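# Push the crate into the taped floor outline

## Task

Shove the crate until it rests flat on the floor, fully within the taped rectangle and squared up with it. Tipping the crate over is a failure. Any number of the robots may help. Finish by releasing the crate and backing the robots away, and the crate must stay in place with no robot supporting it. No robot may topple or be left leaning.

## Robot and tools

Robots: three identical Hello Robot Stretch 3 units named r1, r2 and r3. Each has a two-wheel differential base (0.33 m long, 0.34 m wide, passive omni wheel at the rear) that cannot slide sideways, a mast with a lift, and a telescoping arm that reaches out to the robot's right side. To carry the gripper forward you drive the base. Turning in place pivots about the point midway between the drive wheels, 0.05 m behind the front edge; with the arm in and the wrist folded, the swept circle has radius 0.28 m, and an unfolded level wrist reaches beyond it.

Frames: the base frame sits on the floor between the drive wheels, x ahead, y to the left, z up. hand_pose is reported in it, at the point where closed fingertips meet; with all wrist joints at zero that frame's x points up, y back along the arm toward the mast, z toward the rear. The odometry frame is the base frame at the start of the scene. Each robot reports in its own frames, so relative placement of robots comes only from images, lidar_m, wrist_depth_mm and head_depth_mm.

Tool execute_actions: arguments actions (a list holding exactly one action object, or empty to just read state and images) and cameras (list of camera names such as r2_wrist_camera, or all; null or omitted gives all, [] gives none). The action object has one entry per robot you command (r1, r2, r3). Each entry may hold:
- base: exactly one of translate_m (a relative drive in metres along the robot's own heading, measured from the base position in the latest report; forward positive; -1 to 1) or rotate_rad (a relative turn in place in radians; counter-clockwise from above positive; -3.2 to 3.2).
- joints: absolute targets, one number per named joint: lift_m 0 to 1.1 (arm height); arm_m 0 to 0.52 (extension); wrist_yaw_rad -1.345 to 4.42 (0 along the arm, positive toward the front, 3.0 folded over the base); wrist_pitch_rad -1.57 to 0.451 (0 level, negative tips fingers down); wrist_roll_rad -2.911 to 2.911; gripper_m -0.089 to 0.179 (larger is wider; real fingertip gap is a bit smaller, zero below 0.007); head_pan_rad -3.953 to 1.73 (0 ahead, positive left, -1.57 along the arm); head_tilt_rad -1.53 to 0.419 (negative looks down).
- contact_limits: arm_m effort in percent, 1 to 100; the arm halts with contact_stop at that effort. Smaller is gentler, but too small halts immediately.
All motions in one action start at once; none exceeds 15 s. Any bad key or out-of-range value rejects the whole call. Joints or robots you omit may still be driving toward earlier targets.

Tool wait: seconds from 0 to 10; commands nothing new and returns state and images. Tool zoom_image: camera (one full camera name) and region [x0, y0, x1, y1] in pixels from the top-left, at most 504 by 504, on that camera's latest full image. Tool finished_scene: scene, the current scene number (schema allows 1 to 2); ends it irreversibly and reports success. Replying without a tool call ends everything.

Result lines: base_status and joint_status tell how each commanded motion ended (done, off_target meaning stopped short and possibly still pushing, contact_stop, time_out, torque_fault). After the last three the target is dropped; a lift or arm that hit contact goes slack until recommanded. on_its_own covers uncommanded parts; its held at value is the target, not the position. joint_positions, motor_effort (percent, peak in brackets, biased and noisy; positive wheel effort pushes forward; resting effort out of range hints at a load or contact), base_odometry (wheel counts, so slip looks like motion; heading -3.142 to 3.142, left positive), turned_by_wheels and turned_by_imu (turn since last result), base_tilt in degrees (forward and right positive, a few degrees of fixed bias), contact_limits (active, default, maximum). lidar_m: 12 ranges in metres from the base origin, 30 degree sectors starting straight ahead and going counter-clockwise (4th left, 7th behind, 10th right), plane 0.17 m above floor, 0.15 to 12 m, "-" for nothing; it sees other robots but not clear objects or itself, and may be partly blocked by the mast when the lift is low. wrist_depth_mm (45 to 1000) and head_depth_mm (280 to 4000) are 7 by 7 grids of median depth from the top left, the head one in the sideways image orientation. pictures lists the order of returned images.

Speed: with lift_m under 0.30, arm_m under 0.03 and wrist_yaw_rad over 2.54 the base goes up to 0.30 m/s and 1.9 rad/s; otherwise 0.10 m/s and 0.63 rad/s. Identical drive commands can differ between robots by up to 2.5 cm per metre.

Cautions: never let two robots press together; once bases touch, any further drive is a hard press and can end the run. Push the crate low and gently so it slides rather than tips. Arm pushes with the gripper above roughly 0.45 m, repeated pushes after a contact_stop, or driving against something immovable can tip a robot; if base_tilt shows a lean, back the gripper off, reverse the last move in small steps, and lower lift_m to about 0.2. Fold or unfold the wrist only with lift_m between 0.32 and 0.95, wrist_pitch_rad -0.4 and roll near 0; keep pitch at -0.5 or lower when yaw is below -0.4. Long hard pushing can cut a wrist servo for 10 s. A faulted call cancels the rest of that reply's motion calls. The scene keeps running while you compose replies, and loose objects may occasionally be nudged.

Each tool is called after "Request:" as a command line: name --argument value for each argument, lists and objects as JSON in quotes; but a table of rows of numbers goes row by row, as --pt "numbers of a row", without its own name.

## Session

Request:
execute_actions --actions '[]'

Scene clock: 0.00 s.
r1.base_odometry: x=+0.000 y=+0.000 heading=+0.000 (m, m, rad; r1's odometry frame)
r1.turned_by_wheels: +0.000 (rad since the last result)
r1.turned_by_imu: +0.000 (rad since the last result)
r1.base_tilt: forward=-1.1 right=+1.2 (deg)
r1.lidar_m: 1.18 2.33 2.43 1.07 1.02 3.43 2.52 2.45 2.55 2.84 2.75 2.87
r1.head_depth_mm: 1925 2921 3123 3077 3068 2972 2143 / 1902 2805 2907 2904 2897 2892 2136 / 1897 2730 2716 2765 2731 2751 2141 / 1890 2505 2593 2591 2573 2573 2157 / 1909 2451 2424 2432 2408 2452 2154 / 1909 2330 2299 2298 2346 2321 2153 / 1899 2156 2184 2197 2201 2238 2159
r1.base_status: not commanded
r1.joint_positions: lift_m=+0.549 arm_m=-0.002 wrist_yaw_rad=+2.838 wrist_pitch_rad=-0.547 wrist_roll_rad=-0.019 gripper_m=+0.037 head_pan_rad=-0.010 head_tilt_rad=+0.008
r1.joint_status: not commanded
r1.motor_effort: left_wheel=+0 right_wheel=+0 lift_m=+29 arm_m=+1 wrist_yaw_rad=+0 wrist_pitch_rad=+5 wrist_roll_rad=+0 gripper_m=+0 head_pan_rad=+0 head_tilt_rad=+2 (%)
r1.hand_pose: x=+0.0404 y=+0.0540 z=+0.5338 quat_wxyz=(+0.291, +0.695, +0.089, +0.651) (m; r1's base frame)
r1.wrist_depth_mm: - - - - - - - / - - - - - - - / - - - - - - - / 872 - - - - - - / 875 - 904 888 892 907 898 / 764 744 - 774 794 782 782 / 682 682 679 675 663 681 689
r2.base_odometry: x=+0.000 y=+0.000 heading=+0.000 (m, m, rad; r2's odometry frame)
r2.turned_by_wheels: +0.000 (rad since the last result)
r2.turned_by_imu: +0.000 (rad since the last result)
r2.base_tilt: forward=+0.2 right=-1.3 (deg)
r2.lidar_m: 2.42 1.68 1.03 0.92 0.92 1.11 2.08 4.20 1.94 1.41 1.31 1.33
r2.head_depth_mm: 1867 2659 - - - 3266 2181 / 1846 2592 - - - 3264 2185 / 1864 2572 - - - 3293 2204 / 1853 2799 - - - 3272 2196 / 1823 2738 - - - 2712 2203 / 1844 2732 - - - 3345 2212 / 1837 2715 - - - 3309 2249
r2.base_status: not commanded
r2.joint_positions: lift_m=+0.352 arm_m=-0.002 wrist_yaw_rad=+2.896 wrist_pitch_rad=-0.607 wrist_roll_rad=+0.007 gripper_m=+0.037 head_pan_rad=+0.019 head_tilt_rad=-0.014
r2.joint_status: not commanded
r2.motor_effort: left_wheel=+0 right_wheel=+0 lift_m=+39 arm_m=+0 wrist_yaw_rad=-1 wrist_pitch_rad=+2 wrist_roll_rad=+0 gripper_m=+0 head_pan_rad=+0 head_tilt_rad=+2 (%)
r2.hand_pose: x=+0.0265 y=+0.0482 z=+0.3246 quat_wxyz=(+0.293, +0.697, +0.127, +0.642) (m; r2's base frame)
r2.wrist_depth_mm: - 818 913 - - - - / 765 931 - - - - 983 / 841 - 867 837 837 805 780 / 745 693 722 692 671 664 650 / 627 614 613 592 594 568 552 / 537 541 - 506 498 491 481 / 470 - - - 439 435 427
r3.base_odometry: x=+0.000 y=+0.000 heading=+0.000 (m, m, rad; r3's odometry frame)
r3.turned_by_wheels: +0.000 (rad since the last result)
r3.turned_by_imu: +0.000 (rad since the last result)
r3.base_tilt: forward=+0.5 right=+2.3 (deg)
r3.lidar_m: 2.37 2.37 2.75 2.88 2.87 2.79 2.39 2.39 2.78 1.35 1.37 1.96
r3.head_depth_mm: 1760 2556 2684 2689 2715 2619 2373 / 1768 2554 2576 2557 2566 2550 2336 / 1773 2457 2477 2476 2491 2435 2332 / 1772 2384 2402 2395 2402 2387 2295 / 1795 2311 2349 2320 2305 2316 2274 / 1786 2253 2265 2246 2252 2210 2189 / 1812 2193 2172 2179 2158 2145 2136
r3.base_status: not commanded
r3.joint_positions: lift_m=+0.524 arm_m=+0.000 wrist_yaw_rad=+3.097 wrist_pitch_rad=-0.420 wrist_roll_rad=-0.006 gripper_m=+0.037 head_pan_rad=+0.020 head_tilt_rad=+0.004
r3.joint_status: not commanded
r3.motor_effort: left_wheel=+0 right_wheel=+1 lift_m=+26 arm_m=+2 wrist_yaw_rad=+0 wrist_pitch_rad=+8 wrist_roll_rad=+0 gripper_m=+0 head_pan_rad=+0 head_tilt_rad=+2 (%)
r3.hand_pose: x=-0.0113 y=+0.0792 z=+0.5358 quat_wxyz=(+0.163, +0.692, +0.133, +0.690) (m; r3's base frame)
r3.wrist_depth_mm: - - - - - - - / - - - - - - - / - - - - - - - / - - - - - - - / 904 911 - 934 - 956 938 / 784 797 - 788 820 790 813 / 649 653 636 680 680 697 694
pictures: r1_head_camera (sideways: a quarter turn clockwise sets it upright), r1_nav_camera (sideways: a quarter turn counterclockwise sets it upright), r1_wrist_camera, r2_head_camera (sideways: a quarter turn clockwise sets it upright), r2_nav_camera (sideways: a quarter turn counterclockwise sets it upright), r2_wrist_camera, r3_head_camera (sideways: a quarter turn clockwise sets it upright), r3_nav_camera (sideways: a quarter turn counterclockwise sets it upright), r3_wrist_camera
Images, in order (width x height): r1_head_camera 896x504, r1_nav_camera 672x504, r1_wrist_camera 644x364, r2_head_camera 896x504, r2_nav_camera 672x504, r2_wrist_camera 644x364, r3_head_camera 896x504, r3_nav_camera 672x504, r3_wrist_camera 644x364.

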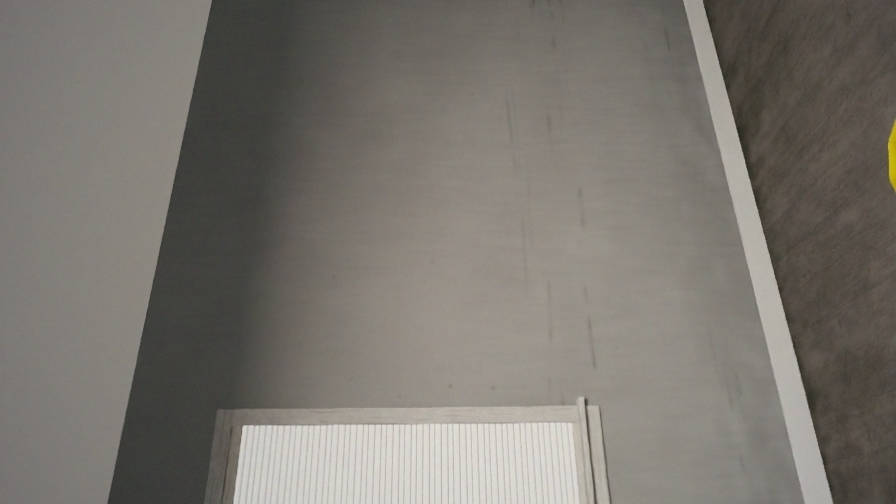

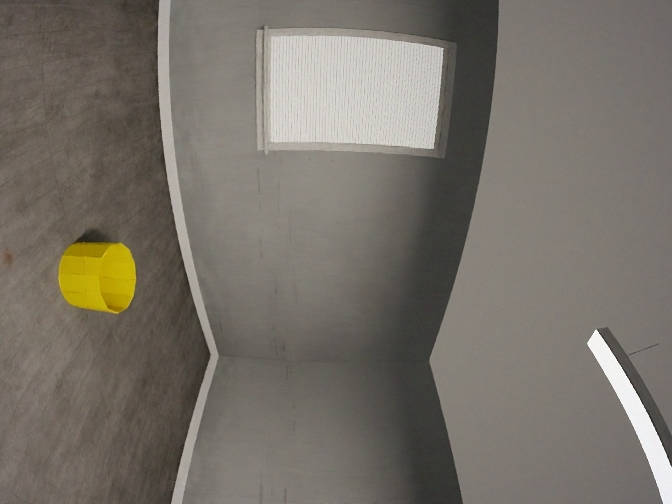

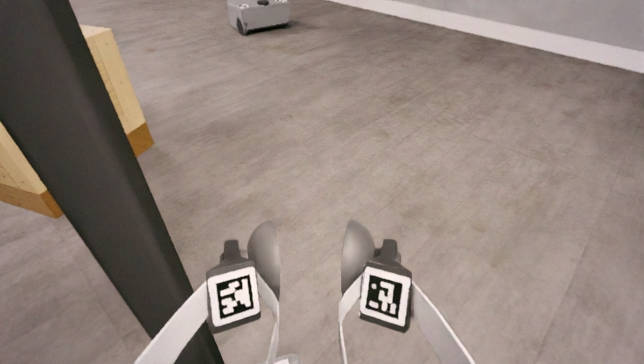

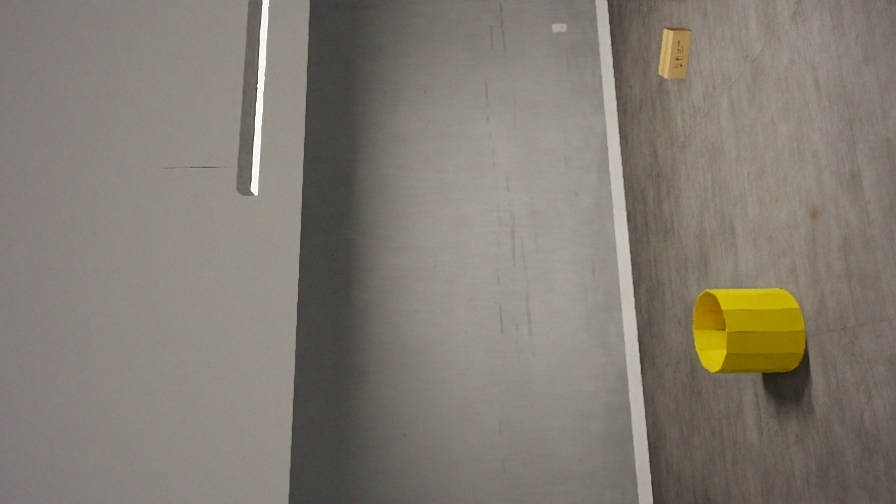

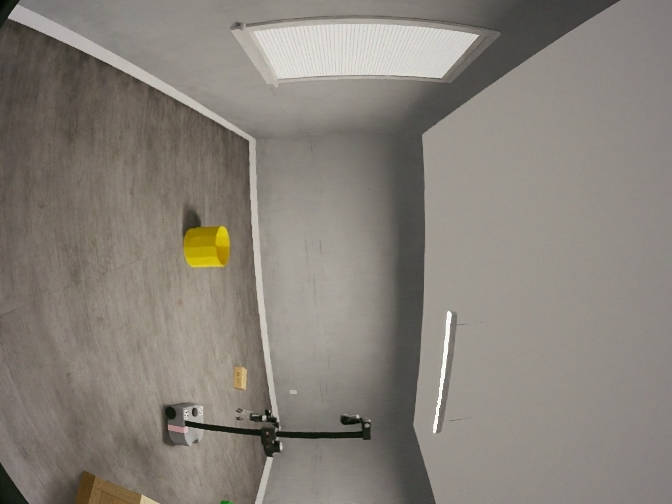

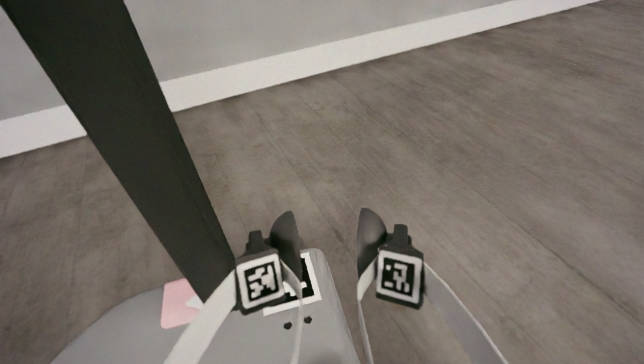

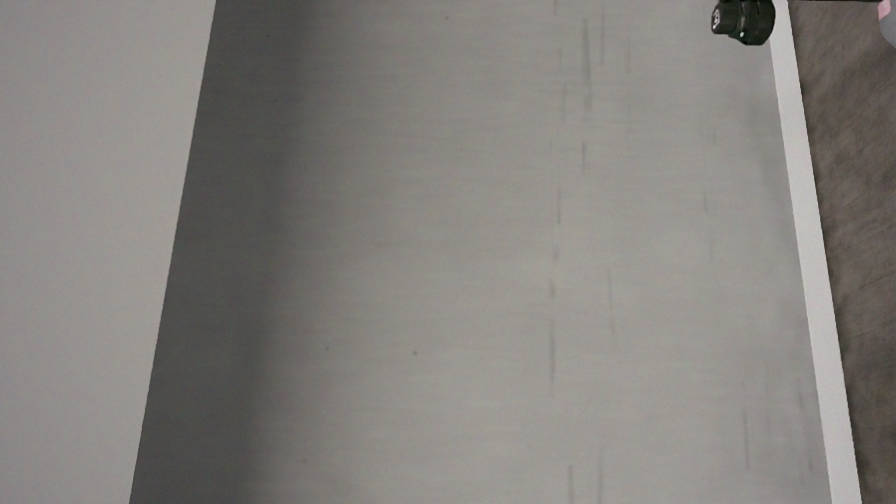

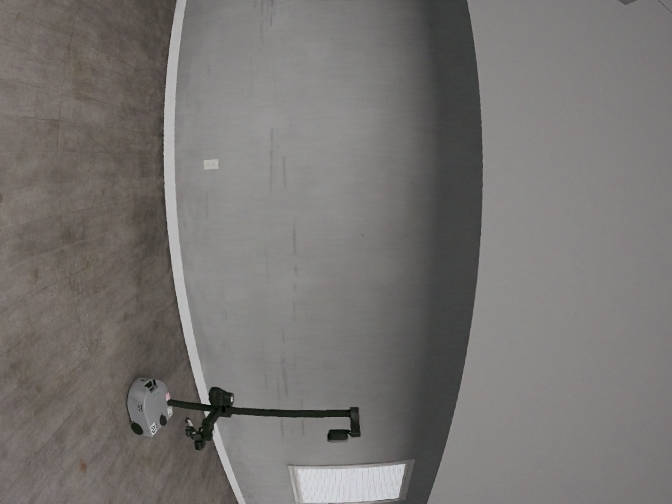

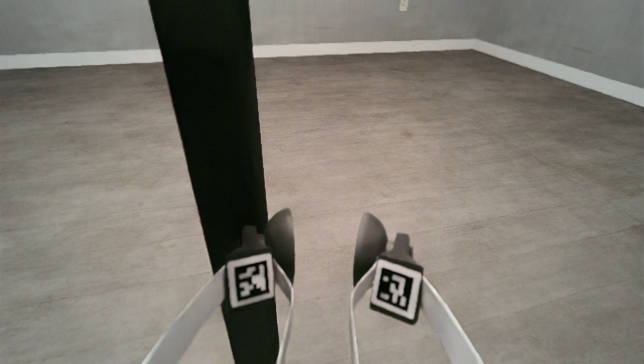

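Request:
execute_actions --actions '[{"r1":{"joints":{"head_tilt_rad":-0.75,"head_pan_rad":1.73,"wrist_yaw_rad":3,"wrist_pitch_rad":-0.4,"lift_m":0.27}},"r2":{"joints":{"head_tilt_rad":-0.7,"head_pan_rad":-1.2,"wrist_yaw_rad":3,"wrist_pitch_rad":-0.4,"lift_m":0.27}},"r3":{"joints":{"head_tilt_rad":-0.7,"head_pan_rad":-1.5,"wrist_yaw_rad":3,"wrist_pitch_rad":-0.4,"lift_m":0.27}}}]' --cameras '["r1_head_camera","r2_head_camera","r3_head_camera","r1_nav_camera","r2_nav_camera","r3_nav_camera"]'

Scene clock: 6.70 s.
r1.base_odometry: x=+0.000 y=+0.000 heading=+0.000 (m, m, rad; r1's odometry frame)
r1.turned_by_wheels: +0.000 (rad since the last result)
r1.turned_by_imu: +0.001 (rad since the last result)
r1.base_tilt: forward=-1.0 right=+1.2 (deg)
r1.lidar_m: 1.18 2.33 2.43 1.07 1.02 3.42 2.53 2.45 2.56 2.83 2.75 2.87
r1.head_depth_mm: 3452 2890 2322 1845 1537 1298 1129 / - 3222 2339 1853 1538 1313 1136 / - 3206 2362 1876 1546 1321 1149 / - 3218 2394 1823 1547 1324 1146 / - 3319 2432 1371 1501 - - / - 3333 2531 - - - 1137 / - - - - - 1296 1162
r1.base_status: not commanded
r1.joint_positions: lift_m=+0.270 arm_m=-0.002 wrist_yaw_rad=+2.998 wrist_pitch_rad=-0.419 wrist_roll_rad=-0.019 gripper_m=+0.037 head_pan_rad=+1.713 head_tilt_rad=-0.740
r1.joint_status: all done
joint sent to its limit — the command would take r1.head_pan_rad past its upper limit, so that joint was sent only as far as its limit.
r1.motor_effort: left_wheel=+0(0) right_wheel=+0(1) lift_m=+25(27) arm_m=+2(1) wrist_yaw_rad=+2(2) wrist_pitch_rad=+9(8) wrist_roll_rad=+0(0) gripper_m=+0(0) head_pan_rad=+4(46) head_tilt_rad=-3(27) (%)
r1.hand_pose: x=+0.0108 y=+0.0790 z=+0.2825 quat_wxyz=(+0.196, +0.694, +0.099, +0.686) (m; r1's base frame)
r1.wrist_depth_mm: 700 - - - - - - / 777 - - - - - - / 848 - 960 990 983 - - / 744 722 746 734 747 751 752 / 604 602 626 600 607 602 608 / 500 518 - 531 516 506 507 / - - - - 427 437 431
r2.base_odometry: x=+0.000 y=+0.000 heading=+0.000 (m, m, rad; r2's odometry frame)
r2.turned_by_wheels: +0.000 (rad since the last result)
r2.turned_by_imu: +0.002 (rad since the last result)
r2.base_tilt: forward=+0.2 right=-1.3 (deg)
r2.lidar_m: 2.42 1.67 1.03 0.92 0.92 1.10 2.08 4.20 1.94 1.41 1.31 1.33
r2.head_depth_mm: 3223 3632 2886 2111 1676 1380 1186 / 3237 3524 2855 2114 1656 1393 1186 / 3312 3693 2819 1962 1662 1378 1177 / 3322 3678 2792 1729 1660 1374 1179 / 3366 3765 2829 1648 1666 1376 1170 / 3429 3660 2773 1612 1663 1372 1178 / 3467 3787 2774 1559 1647 1368 1170
r2.base_status: not commanded
r2.joint_positions: lift_m=+0.270 arm_m=-0.002 wrist_yaw_rad=+2.998 wrist_pitch_rad=-0.421 wrist_roll_rad=+0.007 gripper_m=+0.037 head_pan_rad=-1.193 head_tilt_rad=-0.691
r2.joint_status: all done
r2.motor_effort: left_wheel=-1(0) right_wheel=+0(0) lift_m=+35(34) arm_m=+0(0) wrist_yaw_rad=+1(2) wrist_pitch_rad=+5(5) wrist_roll_rad=+0(1) gripper_m=+0(1) head_pan_rad=-4(49) head_tilt_rad=-5(40) (%)
r2.hand_pose: x=+0.0109 y=+0.0791 z=+0.2821 quat_wxyz=(+0.198, +0.702, +0.097, +0.677) (m; r2's base frame)
r2.wrist_depth_mm: 718 - 856 963 - - - / 779 - 940 - - - - / 829 869 967 - - 971 931 / 850 812 783 768 738 712 705 / 647 624 - 604 598 581 562 / 520 520 - - 483 486 466 / 454 - - - 414 412 402
r3.base_odometry: x=+0.000 y=+0.000 heading=+0.000 (m, m, rad; r3's odometry frame)
r3.turned_by_wheels: +0.000 (rad since the last result)
r3.turned_by_imu: +0.001 (rad since the last result)
r3.base_tilt: forward=+0.5 right=+2.2 (deg)
r3.lidar_m: 2.38 2.38 2.76 2.88 2.87 2.78 2.39 2.39 2.79 1.35 1.37 1.96
r3.head_depth_mm: - - 2838 2103 1696 1398 1202 / - - 2806 2110 1674 1391 1199 / - - 2761 2080 1649 1390 1189 / - - 2725 1990 1657 1379 1185 / - - 2714 1727 1640 1370 1175 / - 3047 1895 1686 1618 1353 1168 / - 3643 1969 1931 1621 1352 1163
r3.base_status: not commanded
r3.joint_positions: lift_m=+0.270 arm_m=+0.000 wrist_yaw_rad=+3.003 wrist_pitch_rad=-0.420 wrist_roll_rad=-0.006 gripper_m=+0.037 head_pan_rad=-1.493 head_tilt_rad=-0.691
r3.joint_status: all done
r3.motor_effort: left_wheel=+0(0) right_wheel=+1(0) lift_m=+23(26) arm_m=+1(1) wrist_yaw_rad=-4(4) wrist_pitch_rad=+11(11) wrist_roll_rad=+0(0) gripper_m=+0(1) head_pan_rad=-3(30) head_tilt_rad=-5(40) (%)
r3.hand_pose: x=+0.0097 y=+0.0773 z=+0.2824 quat_wxyz=(+0.195, +0.698, +0.100, +0.682) (m; r3's base frame)
r3.wrist_depth_mm: - - - - - - - / - - - - - - - / 896 871 953 902 958 942 - / 694 702 685 704 723 717 723 / 552 560 - 580 608 592 585 / 469 488 - 508 510 500 490 / - - - - 405 423 426
pictures: r1_head_camera (sideways: a quarter turn clockwise sets it upright), r1_nav_camera (sideways: a quarter turn counterclockwise sets it upright), r2_head_camera (sideways: a quarter turn clockwise sets it upright), r2_nav_camera (sideways: a quarter turn counterclockwise sets it upright), r3_head_camera (sideways: a quarter turn clockwise sets it upright), r3_nav_camera (sideways: a quarter turn counterclockwise sets it upright)
Images, in order (width x height): r1_head_camera 896x504, r1_nav_camera 672x504, r2_head_camera 896x504, r2_nav_camera 672x504, r3_head_camera 896x504, r3_nav_camera 672x504.

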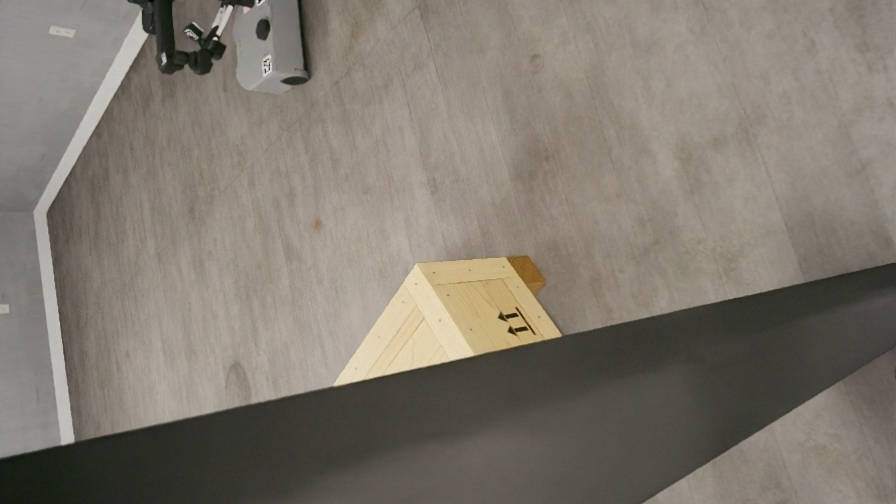

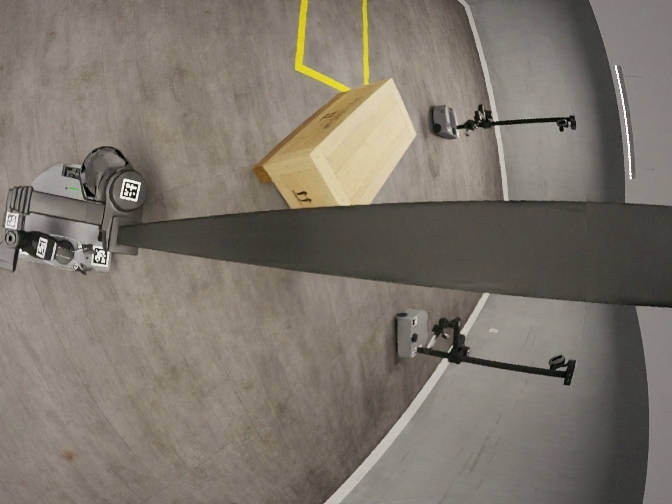

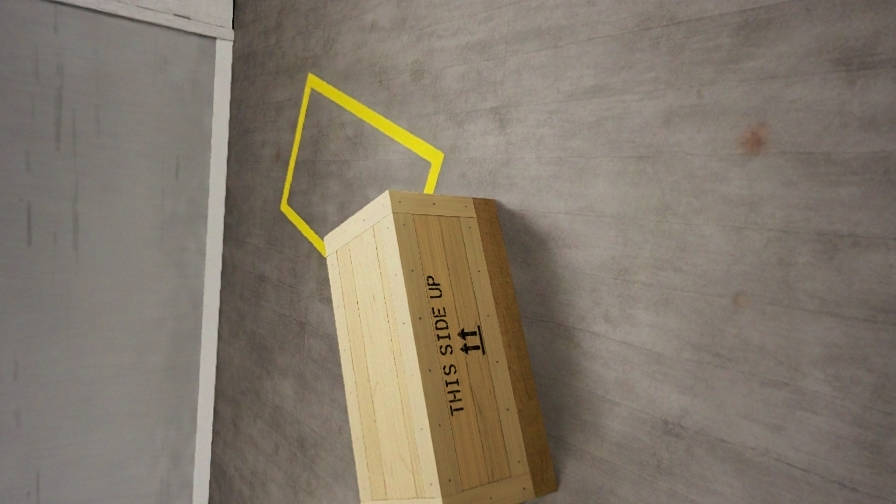

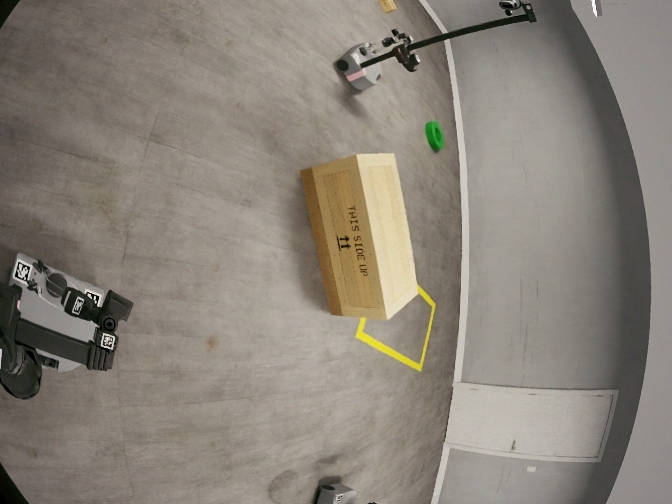

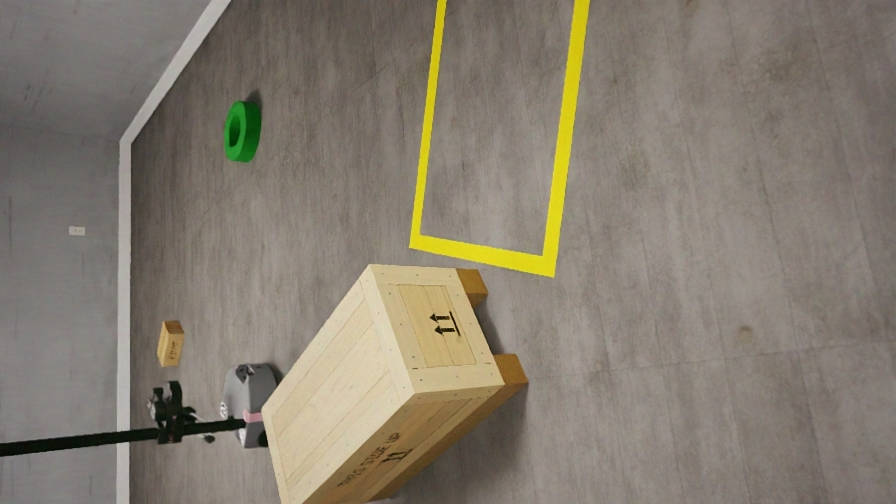

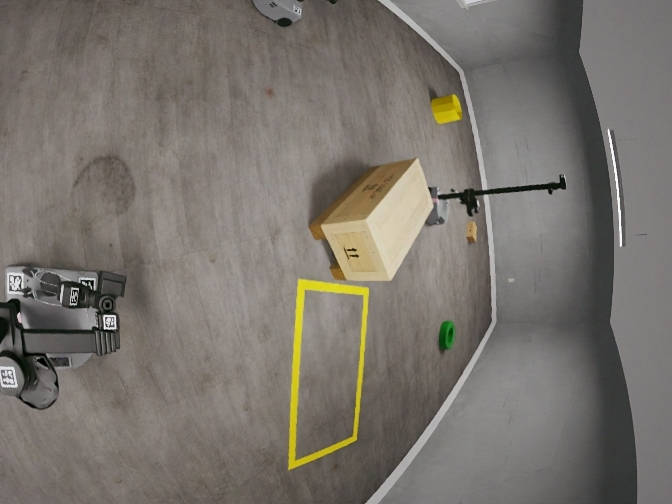

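Request:
execute_actions --actions '[{"r1":{"base":{"rotate_rad":1.27},"joints":{"head_pan_rad":0.6,"head_tilt_rad":-0.9}},"r2":{"base":{"rotate_rad":2.23},"joints":{"head_pan_rad":-3.14,"head_tilt_rad":-0.9}},"r3":{"base":{"rotate_rad":-0.42},"joints":{"head_pan_rad":-1.2,"head_tilt_rad":-0.9}}}]' --cameras '[]'

Request:
execute_actions --actions '[{"r1":{"base":{"translate_m":1}},"r2":{"base":{"translate_m":-0.85}},"r3":{"base":{"translate_m":1}}}]' --cameras '["r2_head_camera","r1_nav_camera","r2_nav_camera","r3_nav_camera"]'

Scene clock: 28.47 s.
r1.base_odometry: x=+0.000 y=+0.000 heading=+1.270 (m, m, rad; r1's odometry frame)
r1.turned_by_wheels: +1.270 (rad since the last result)
r1.turned_by_imu: +1.278 (rad since the last result)
r1.base_tilt: forward=-1.0 right=+1.2 (deg)
r1.lidar_m: 2.26 0.93 0.90 2.88 2.45 2.45 2.79 2.76 2.74 1.18 1.20 2.33
r1.head_depth_mm: 3047 2348 1903 1607 1389 1222 1098 / 3030 2352 1926 1621 1397 1227 1097 / 3008 2361 1898 1593 1402 1237 1106 / 3149 2364 1371 1525 1415 1241 1104 / 3127 2345 1378 1434 1419 1253 1116 / 2905 1702 1460 1622 1433 1255 1110 / 3176 2447 1892 1661 1439 1267 1122
r1.base_status: done
r1.joint_positions: lift_m=+0.270 arm_m=-0.002 wrist_yaw_rad=+2.998 wrist_pitch_rad=-0.419 wrist_roll_rad=-0.019 gripper_m=+0.037 head_pan_rad=+0.607 head_tilt_rad=-0.889
r1.joint_status: all done
r1.motor_effort: left_wheel=-3(12) right_wheel=+2(10) lift_m=+26(25) arm_m=+2(1) wrist_yaw_rad=+1(1) wrist_pitch_rad=+9(9) wrist_roll_rad=+0(0) gripper_m=+0(1) head_pan_rad=-4(46) head_tilt_rad=-4(14) (%)
r1.hand_pose: x=+0.0108 y=+0.0790 z=+0.2825 quat_wxyz=(+0.196, +0.694, +0.099, +0.686) (m; r1's base frame)
r1.wrist_depth_mm: - - - - - 940 726 / - - - - - 896 781 / 979 - - 987 999 882 900 / 744 715 741 762 754 741 749 / 598 599 627 608 607 598 603 / 501 517 - 523 513 499 504 / - - - - 418 437 437
r2.base_odometry: x=+0.000 y=+0.000 heading=+2.230 (m, m, rad; r2's odometry frame)
r2.turned_by_wheels: +2.230 (rad since the last result)
r2.turned_by_imu: +2.197 (rad since the last result)
r2.base_tilt: forward=+0.3 right=-1.4 (deg)
r2.lidar_m: 0.93 1.21 2.73 4.26 2.04 1.35 1.31 2.24 2.43 1.43 0.98 0.92
r2.head_depth_mm: 3266 2646 1951 1695 1453 1261 1154 / 3396 2590 1644 1712 1438 1257 1137 / 3408 2620 1628 1686 1435 1263 - / 3527 2594 1607 1699 1438 1272 - / 3465 2601 1620 1687 1422 1249 1149 / 3439 2556 1956 1677 1428 1250 1122 / 3487 2567 2016 1671 1423 1240 1103
r2.base_status: done
r2.joint_positions: lift_m=+0.270 arm_m=-0.002 wrist_yaw_rad=+2.998 wrist_pitch_rad=-0.421 wrist_roll_rad=+0.007 gripper_m=+0.037 head_pan_rad=-3.133 head_tilt_rad=-0.890
r2.joint_status: all done
r2.motor_effort: left_wheel=-2(7) right_wheel=+2(10) lift_m=+34(35) arm_m=-1(0) wrist_yaw_rad=+1(2) wrist_pitch_rad=+4(5) wrist_roll_rad=+0(0) gripper_m=+0(1) head_pan_rad=-4(46) head_tilt_rad=-5(23) (%)
r2.hand_pose: x=+0.0108 y=+0.0791 z=+0.2821 quat_wxyz=(+0.198, +0.702, +0.097, +0.677) (m; r2's base frame)
r2.wrist_depth_mm: - - - - - - - / - - - - - - - / - - - - - 979 922 / 831 822 780 757 749 707 710 / 640 629 - 606 616 584 566 / 527 520 - - 484 480 471 / 449 - - - 418 413 402
r3.base_odometry: x=+0.000 y=+0.000 heading=-0.420 (m, m, rad; r3's odometry frame)
r3.turned_by_wheels: -0.420 (rad since the last result)
r3.turned_by_imu: -0.419 (rad since the last result)
r3.base_tilt: forward=+0.5 right=+2.2 (deg)
r3.lidar_m: 1.81 2.37 2.39 2.95 2.88 2.90 2.64 2.38 2.40 2.98 1.35 1.79
r3.head_depth_mm: 3184 2574 2058 1702 1460 1268 1127 / 3441 2568 2031 1695 1452 1266 1124 / 3396 2525 2021 1678 1437 1252 1115 / 3297 2485 1995 1669 1427 1248 1144 / 3311 2458 1859 1652 1416 1247 1097 / 3217 1709 1663 1636 1407 1236 1098 / 3168 1686 1556 1628 1403 1227 1096
r3.base_status: done
r3.joint_positions: lift_m=+0.270 arm_m=+0.000 wrist_yaw_rad=+3.003 wrist_pitch_rad=-0.420 wrist_roll_rad=-0.006 gripper_m=+0.037 head_pan_rad=-1.207 head_tilt_rad=-0.889
r3.joint_status: all done
r3.motor_effort: left_wheel=+2(8) right_wheel=-2(9) lift_m=+23(23) arm_m=+0(1) wrist_yaw_rad=-3(4) wrist_pitch_rad=+11(11) wrist_roll_rad=+0(0) gripper_m=+0(0) head_pan_rad=+3(18) head_tilt_rad=-5(24) (%)
r3.hand_pose: x=+0.0098 y=+0.0773 z=+0.2824 quat_wxyz=(+0.195, +0.698, +0.100, +0.682) (m; r3's base frame)
r3.wrist_depth_mm: - - - - - - - / - - - - - - - / 887 877 945 938 949 948 - / 697 684 700 715 697 729 721 / 564 560 - 566 598 574 579 / 468 489 - 501 503 486 504 / - - - - 414 428 419
pictures: none
No camera images: the call's "cameras" was empty. Leave "cameras" out to get every camera's image.

Scene clock: 33.50 s.
r1.base_odometry: x=+0.296 y=+0.955 heading=+1.270 (m, m, rad; r1's odometry frame)
r1.turned_by_wheels: +0.000 (rad since the last result)
r1.turned_by_imu: +0.007 (rad since the last result)
r1.base_tilt: forward=-1.1 right=+1.2 (deg)
r1.lidar_m: 1.83 1.83 0.73 0.56 0.62 3.19 3.64 3.45 1.35 1.88 1.61 1.60
r1.head_depth_mm: 2945 2314 1890 1612 1399 1217 1096 / 3013 2330 1897 1623 1394 1238 1100 / 3078 2375 1928 1655 1406 1235 1106 / 3152 2371 1957 1644 1418 1242 1121 / 3022 2063 1951 1622 1248 1251 1111 / 3251 2192 1985 1183 1246 1251 1122 / 3221 2444 1064 1026 1379 1259 1125
r1.base_status: done
r1.joint_positions: lift_m=+0.270 arm_m=-0.002 wrist_yaw_rad=+2.999 wrist_pitch_rad=-0.419 wrist_roll_rad=-0.019 gripper_m=+0.037 head_pan_rad=+0.607 head_tilt_rad=-0.889
r1.joint_status: not commanded
r1.motor_effort: left_wheel=-3(9) right_wheel=+2(8) lift_m=+26(26) arm_m=+0(1) wrist_yaw_rad=+1(1) wrist_pitch_rad=+9(9) wrist_roll_rad=+0(0) gripper_m=+0(1) head_pan_rad=-4(4) head_tilt_rad=-3(4) (%)
r1.hand_pose: x=+0.0107 y=+0.0790 z=+0.2826 quat_wxyz=(+0.195, +0.694, +0.099, +0.686) (m; r1's base frame)
r1.wrist_depth_mm: - - 573 - - - - / - - 607 - 847 - - / 946 - 681 935 651 632 - / 746 746 714 753 683 690 756 / 605 600 630 603 611 613 610 / 504 517 - 530 517 508 506 / - - - - 419 430 434
r2.base_odometry: x=+0.520 y=-0.672 heading=+2.230 (m, m, rad; r2's odometry frame)
r2.turned_by_wheels: +0.000 (rad since the last result)
r2.turned_by_imu: +0.000 (rad since the last result)
r2.base_tilt: forward=+0.2 right=-1.3 (deg)
r2.lidar_m: 1.72 2.20 1.05 4.62 0.66 0.49 0.47 0.49 0.68 2.09 1.79 1.68
r2.head_depth_mm: 2649 2610 2065 1195 1037 1216 1162 / 2780 2599 2046 1187 1034 1217 1136 / 2866 2615 2053 1188 1034 1213 - / 2985 2611 2036 1182 1034 1226 - / 3038 2529 2030 1171 1018 1204 1150 / 3166 2508 2035 1578 1023 1204 1121 / 3277 2529 2002 1675 1424 1242 1108
r2.base_status: done
r2.joint_positions: lift_m=+0.270 arm_m=-0.002 wrist_yaw_rad=+2.999 wrist_pitch_rad=-0.421 wrist_roll_rad=+0.007 gripper_m=+0.037 head_pan_rad=-3.133 head_tilt_rad=-0.890
r2.joint_status: not commanded
r2.motor_effort: left_wheel=-2(8) right_wheel=+2(4) lift_m=+34(35) arm_m=+0(0) wrist_yaw_rad=+1(0) wrist_pitch_rad=+5(4) wrist_roll_rad=+0(0) gripper_m=+0(1) head_pan_rad=-4(4) head_tilt_rad=-5(5) (%)
r2.hand_pose: x=+0.0107 y=+0.0792 z=+0.2822 quat_wxyz=(+0.197, +0.702, +0.097, +0.677) (m; r2's base frame)
r2.wrist_depth_mm: - - - - - - - / - - - - - - - / 626 - - - 989 972 942 / 610 831 786 772 747 722 697 / 589 632 - 599 612 577 563 / 523 515 - - 481 479 474 / 451 - - - 419 410 404
r3.base_odometry: x=+0.913 y=-0.408 heading=-0.420 (m, m, rad; r3's odometry frame)
r3.turned_by_wheels: +0.000 (rad since the last result)
r3.turned_by_imu: +0.001 (rad since the last result)
r3.base_tilt: forward=+0.5 right=+2.3 (deg)
r3.lidar_m: 1.75 1.60 1.61 1.98 3.51 3.53 3.50 3.18 3.22 1.06 0.99 2.73
r3.head_depth_mm: 3499 2579 1458 1403 1457 1273 1130 / 3411 2557 1436 1520 1446 1266 1122 / 3462 2490 1510 1644 1438 1257 1119 / 3336 2506 1657 1658 1430 1247 1145 / 3150 2386 1212 1504 1425 1242 1102 / 3063 2358 1352 1502 1414 1235 1099 / 3020 1935 1830 1590 1403 1231 1093
r3.base_status: done
r3.joint_positions: lift_m=+0.270 arm_m=+0.000 wrist_yaw_rad=+3.002 wrist_pitch_rad=-0.420 wrist_roll_rad=-0.006 gripper_m=+0.037 head_pan_rad=-1.207 head_tilt_rad=-0.889
r3.joint_status: not commanded
r3.motor_effort: left_wheel=+1(12) right_wheel=-2(5) lift_m=+23(23) arm_m=+0(0) wrist_yaw_rad=-3(3) wrist_pitch_rad=+11(11) wrist_roll_rad=+0(0) gripper_m=+0(0) head_pan_rad=+2(3) head_tilt_rad=-5(6) (%)
r3.hand_pose: x=+0.0099 y=+0.0773 z=+0.2824 quat_wxyz=(+0.195, +0.698, +0.100, +0.682) (m; r3's base frame)
r3.wrist_depth_mm: - - - - - - - / - - - - - - - / 913 839 889 901 914 947 - / 682 679 693 700 712 734 739 / 574 567 - 556 591 590 580 / 469 490 - 505 500 496 500 / - - - - 416 427 426
pictures: r1_nav_camera (sideways: a quarter turn counterclockwise sets it upright), r2_head_camera (sideways: a quarter turn clockwise sets it upright), r2_nav_camera (sideways: a quarter turn counterclockwise sets it upright), r3_nav_camera (sideways: a quarter turn counterclockwise sets it upright)
Images, in order (width x height): r1_nav_camera 672x504, r2_head_camera 896x504, r2_nav_camera 672x504, r3_nav_camera 672x504.

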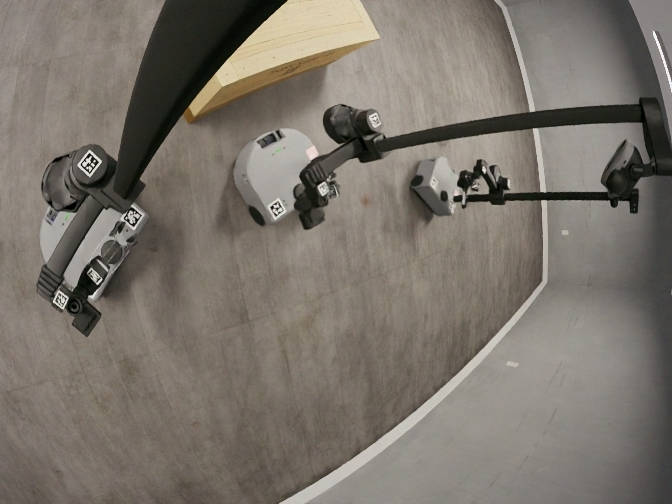

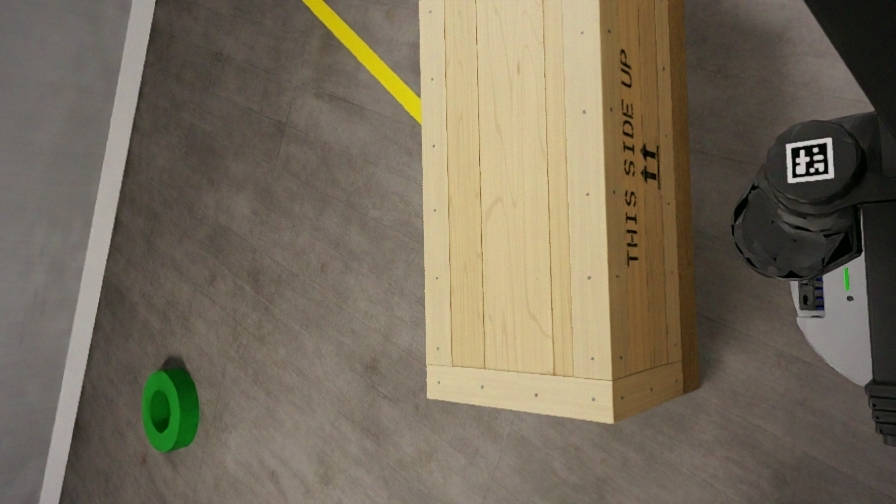

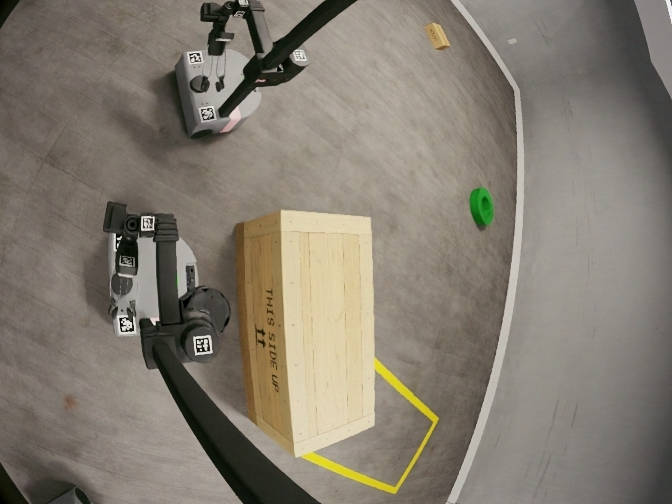

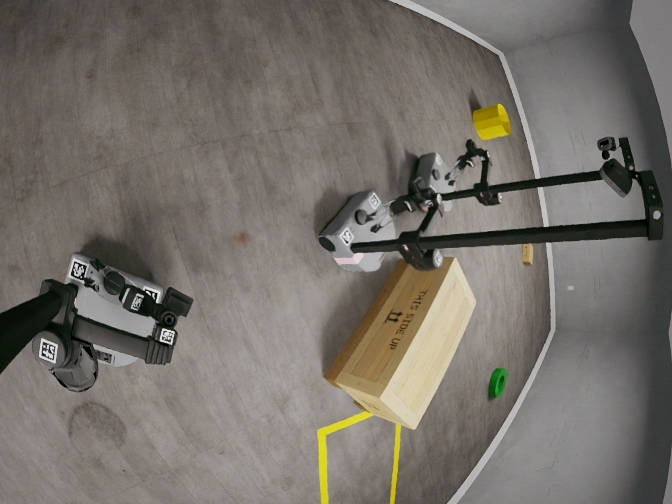

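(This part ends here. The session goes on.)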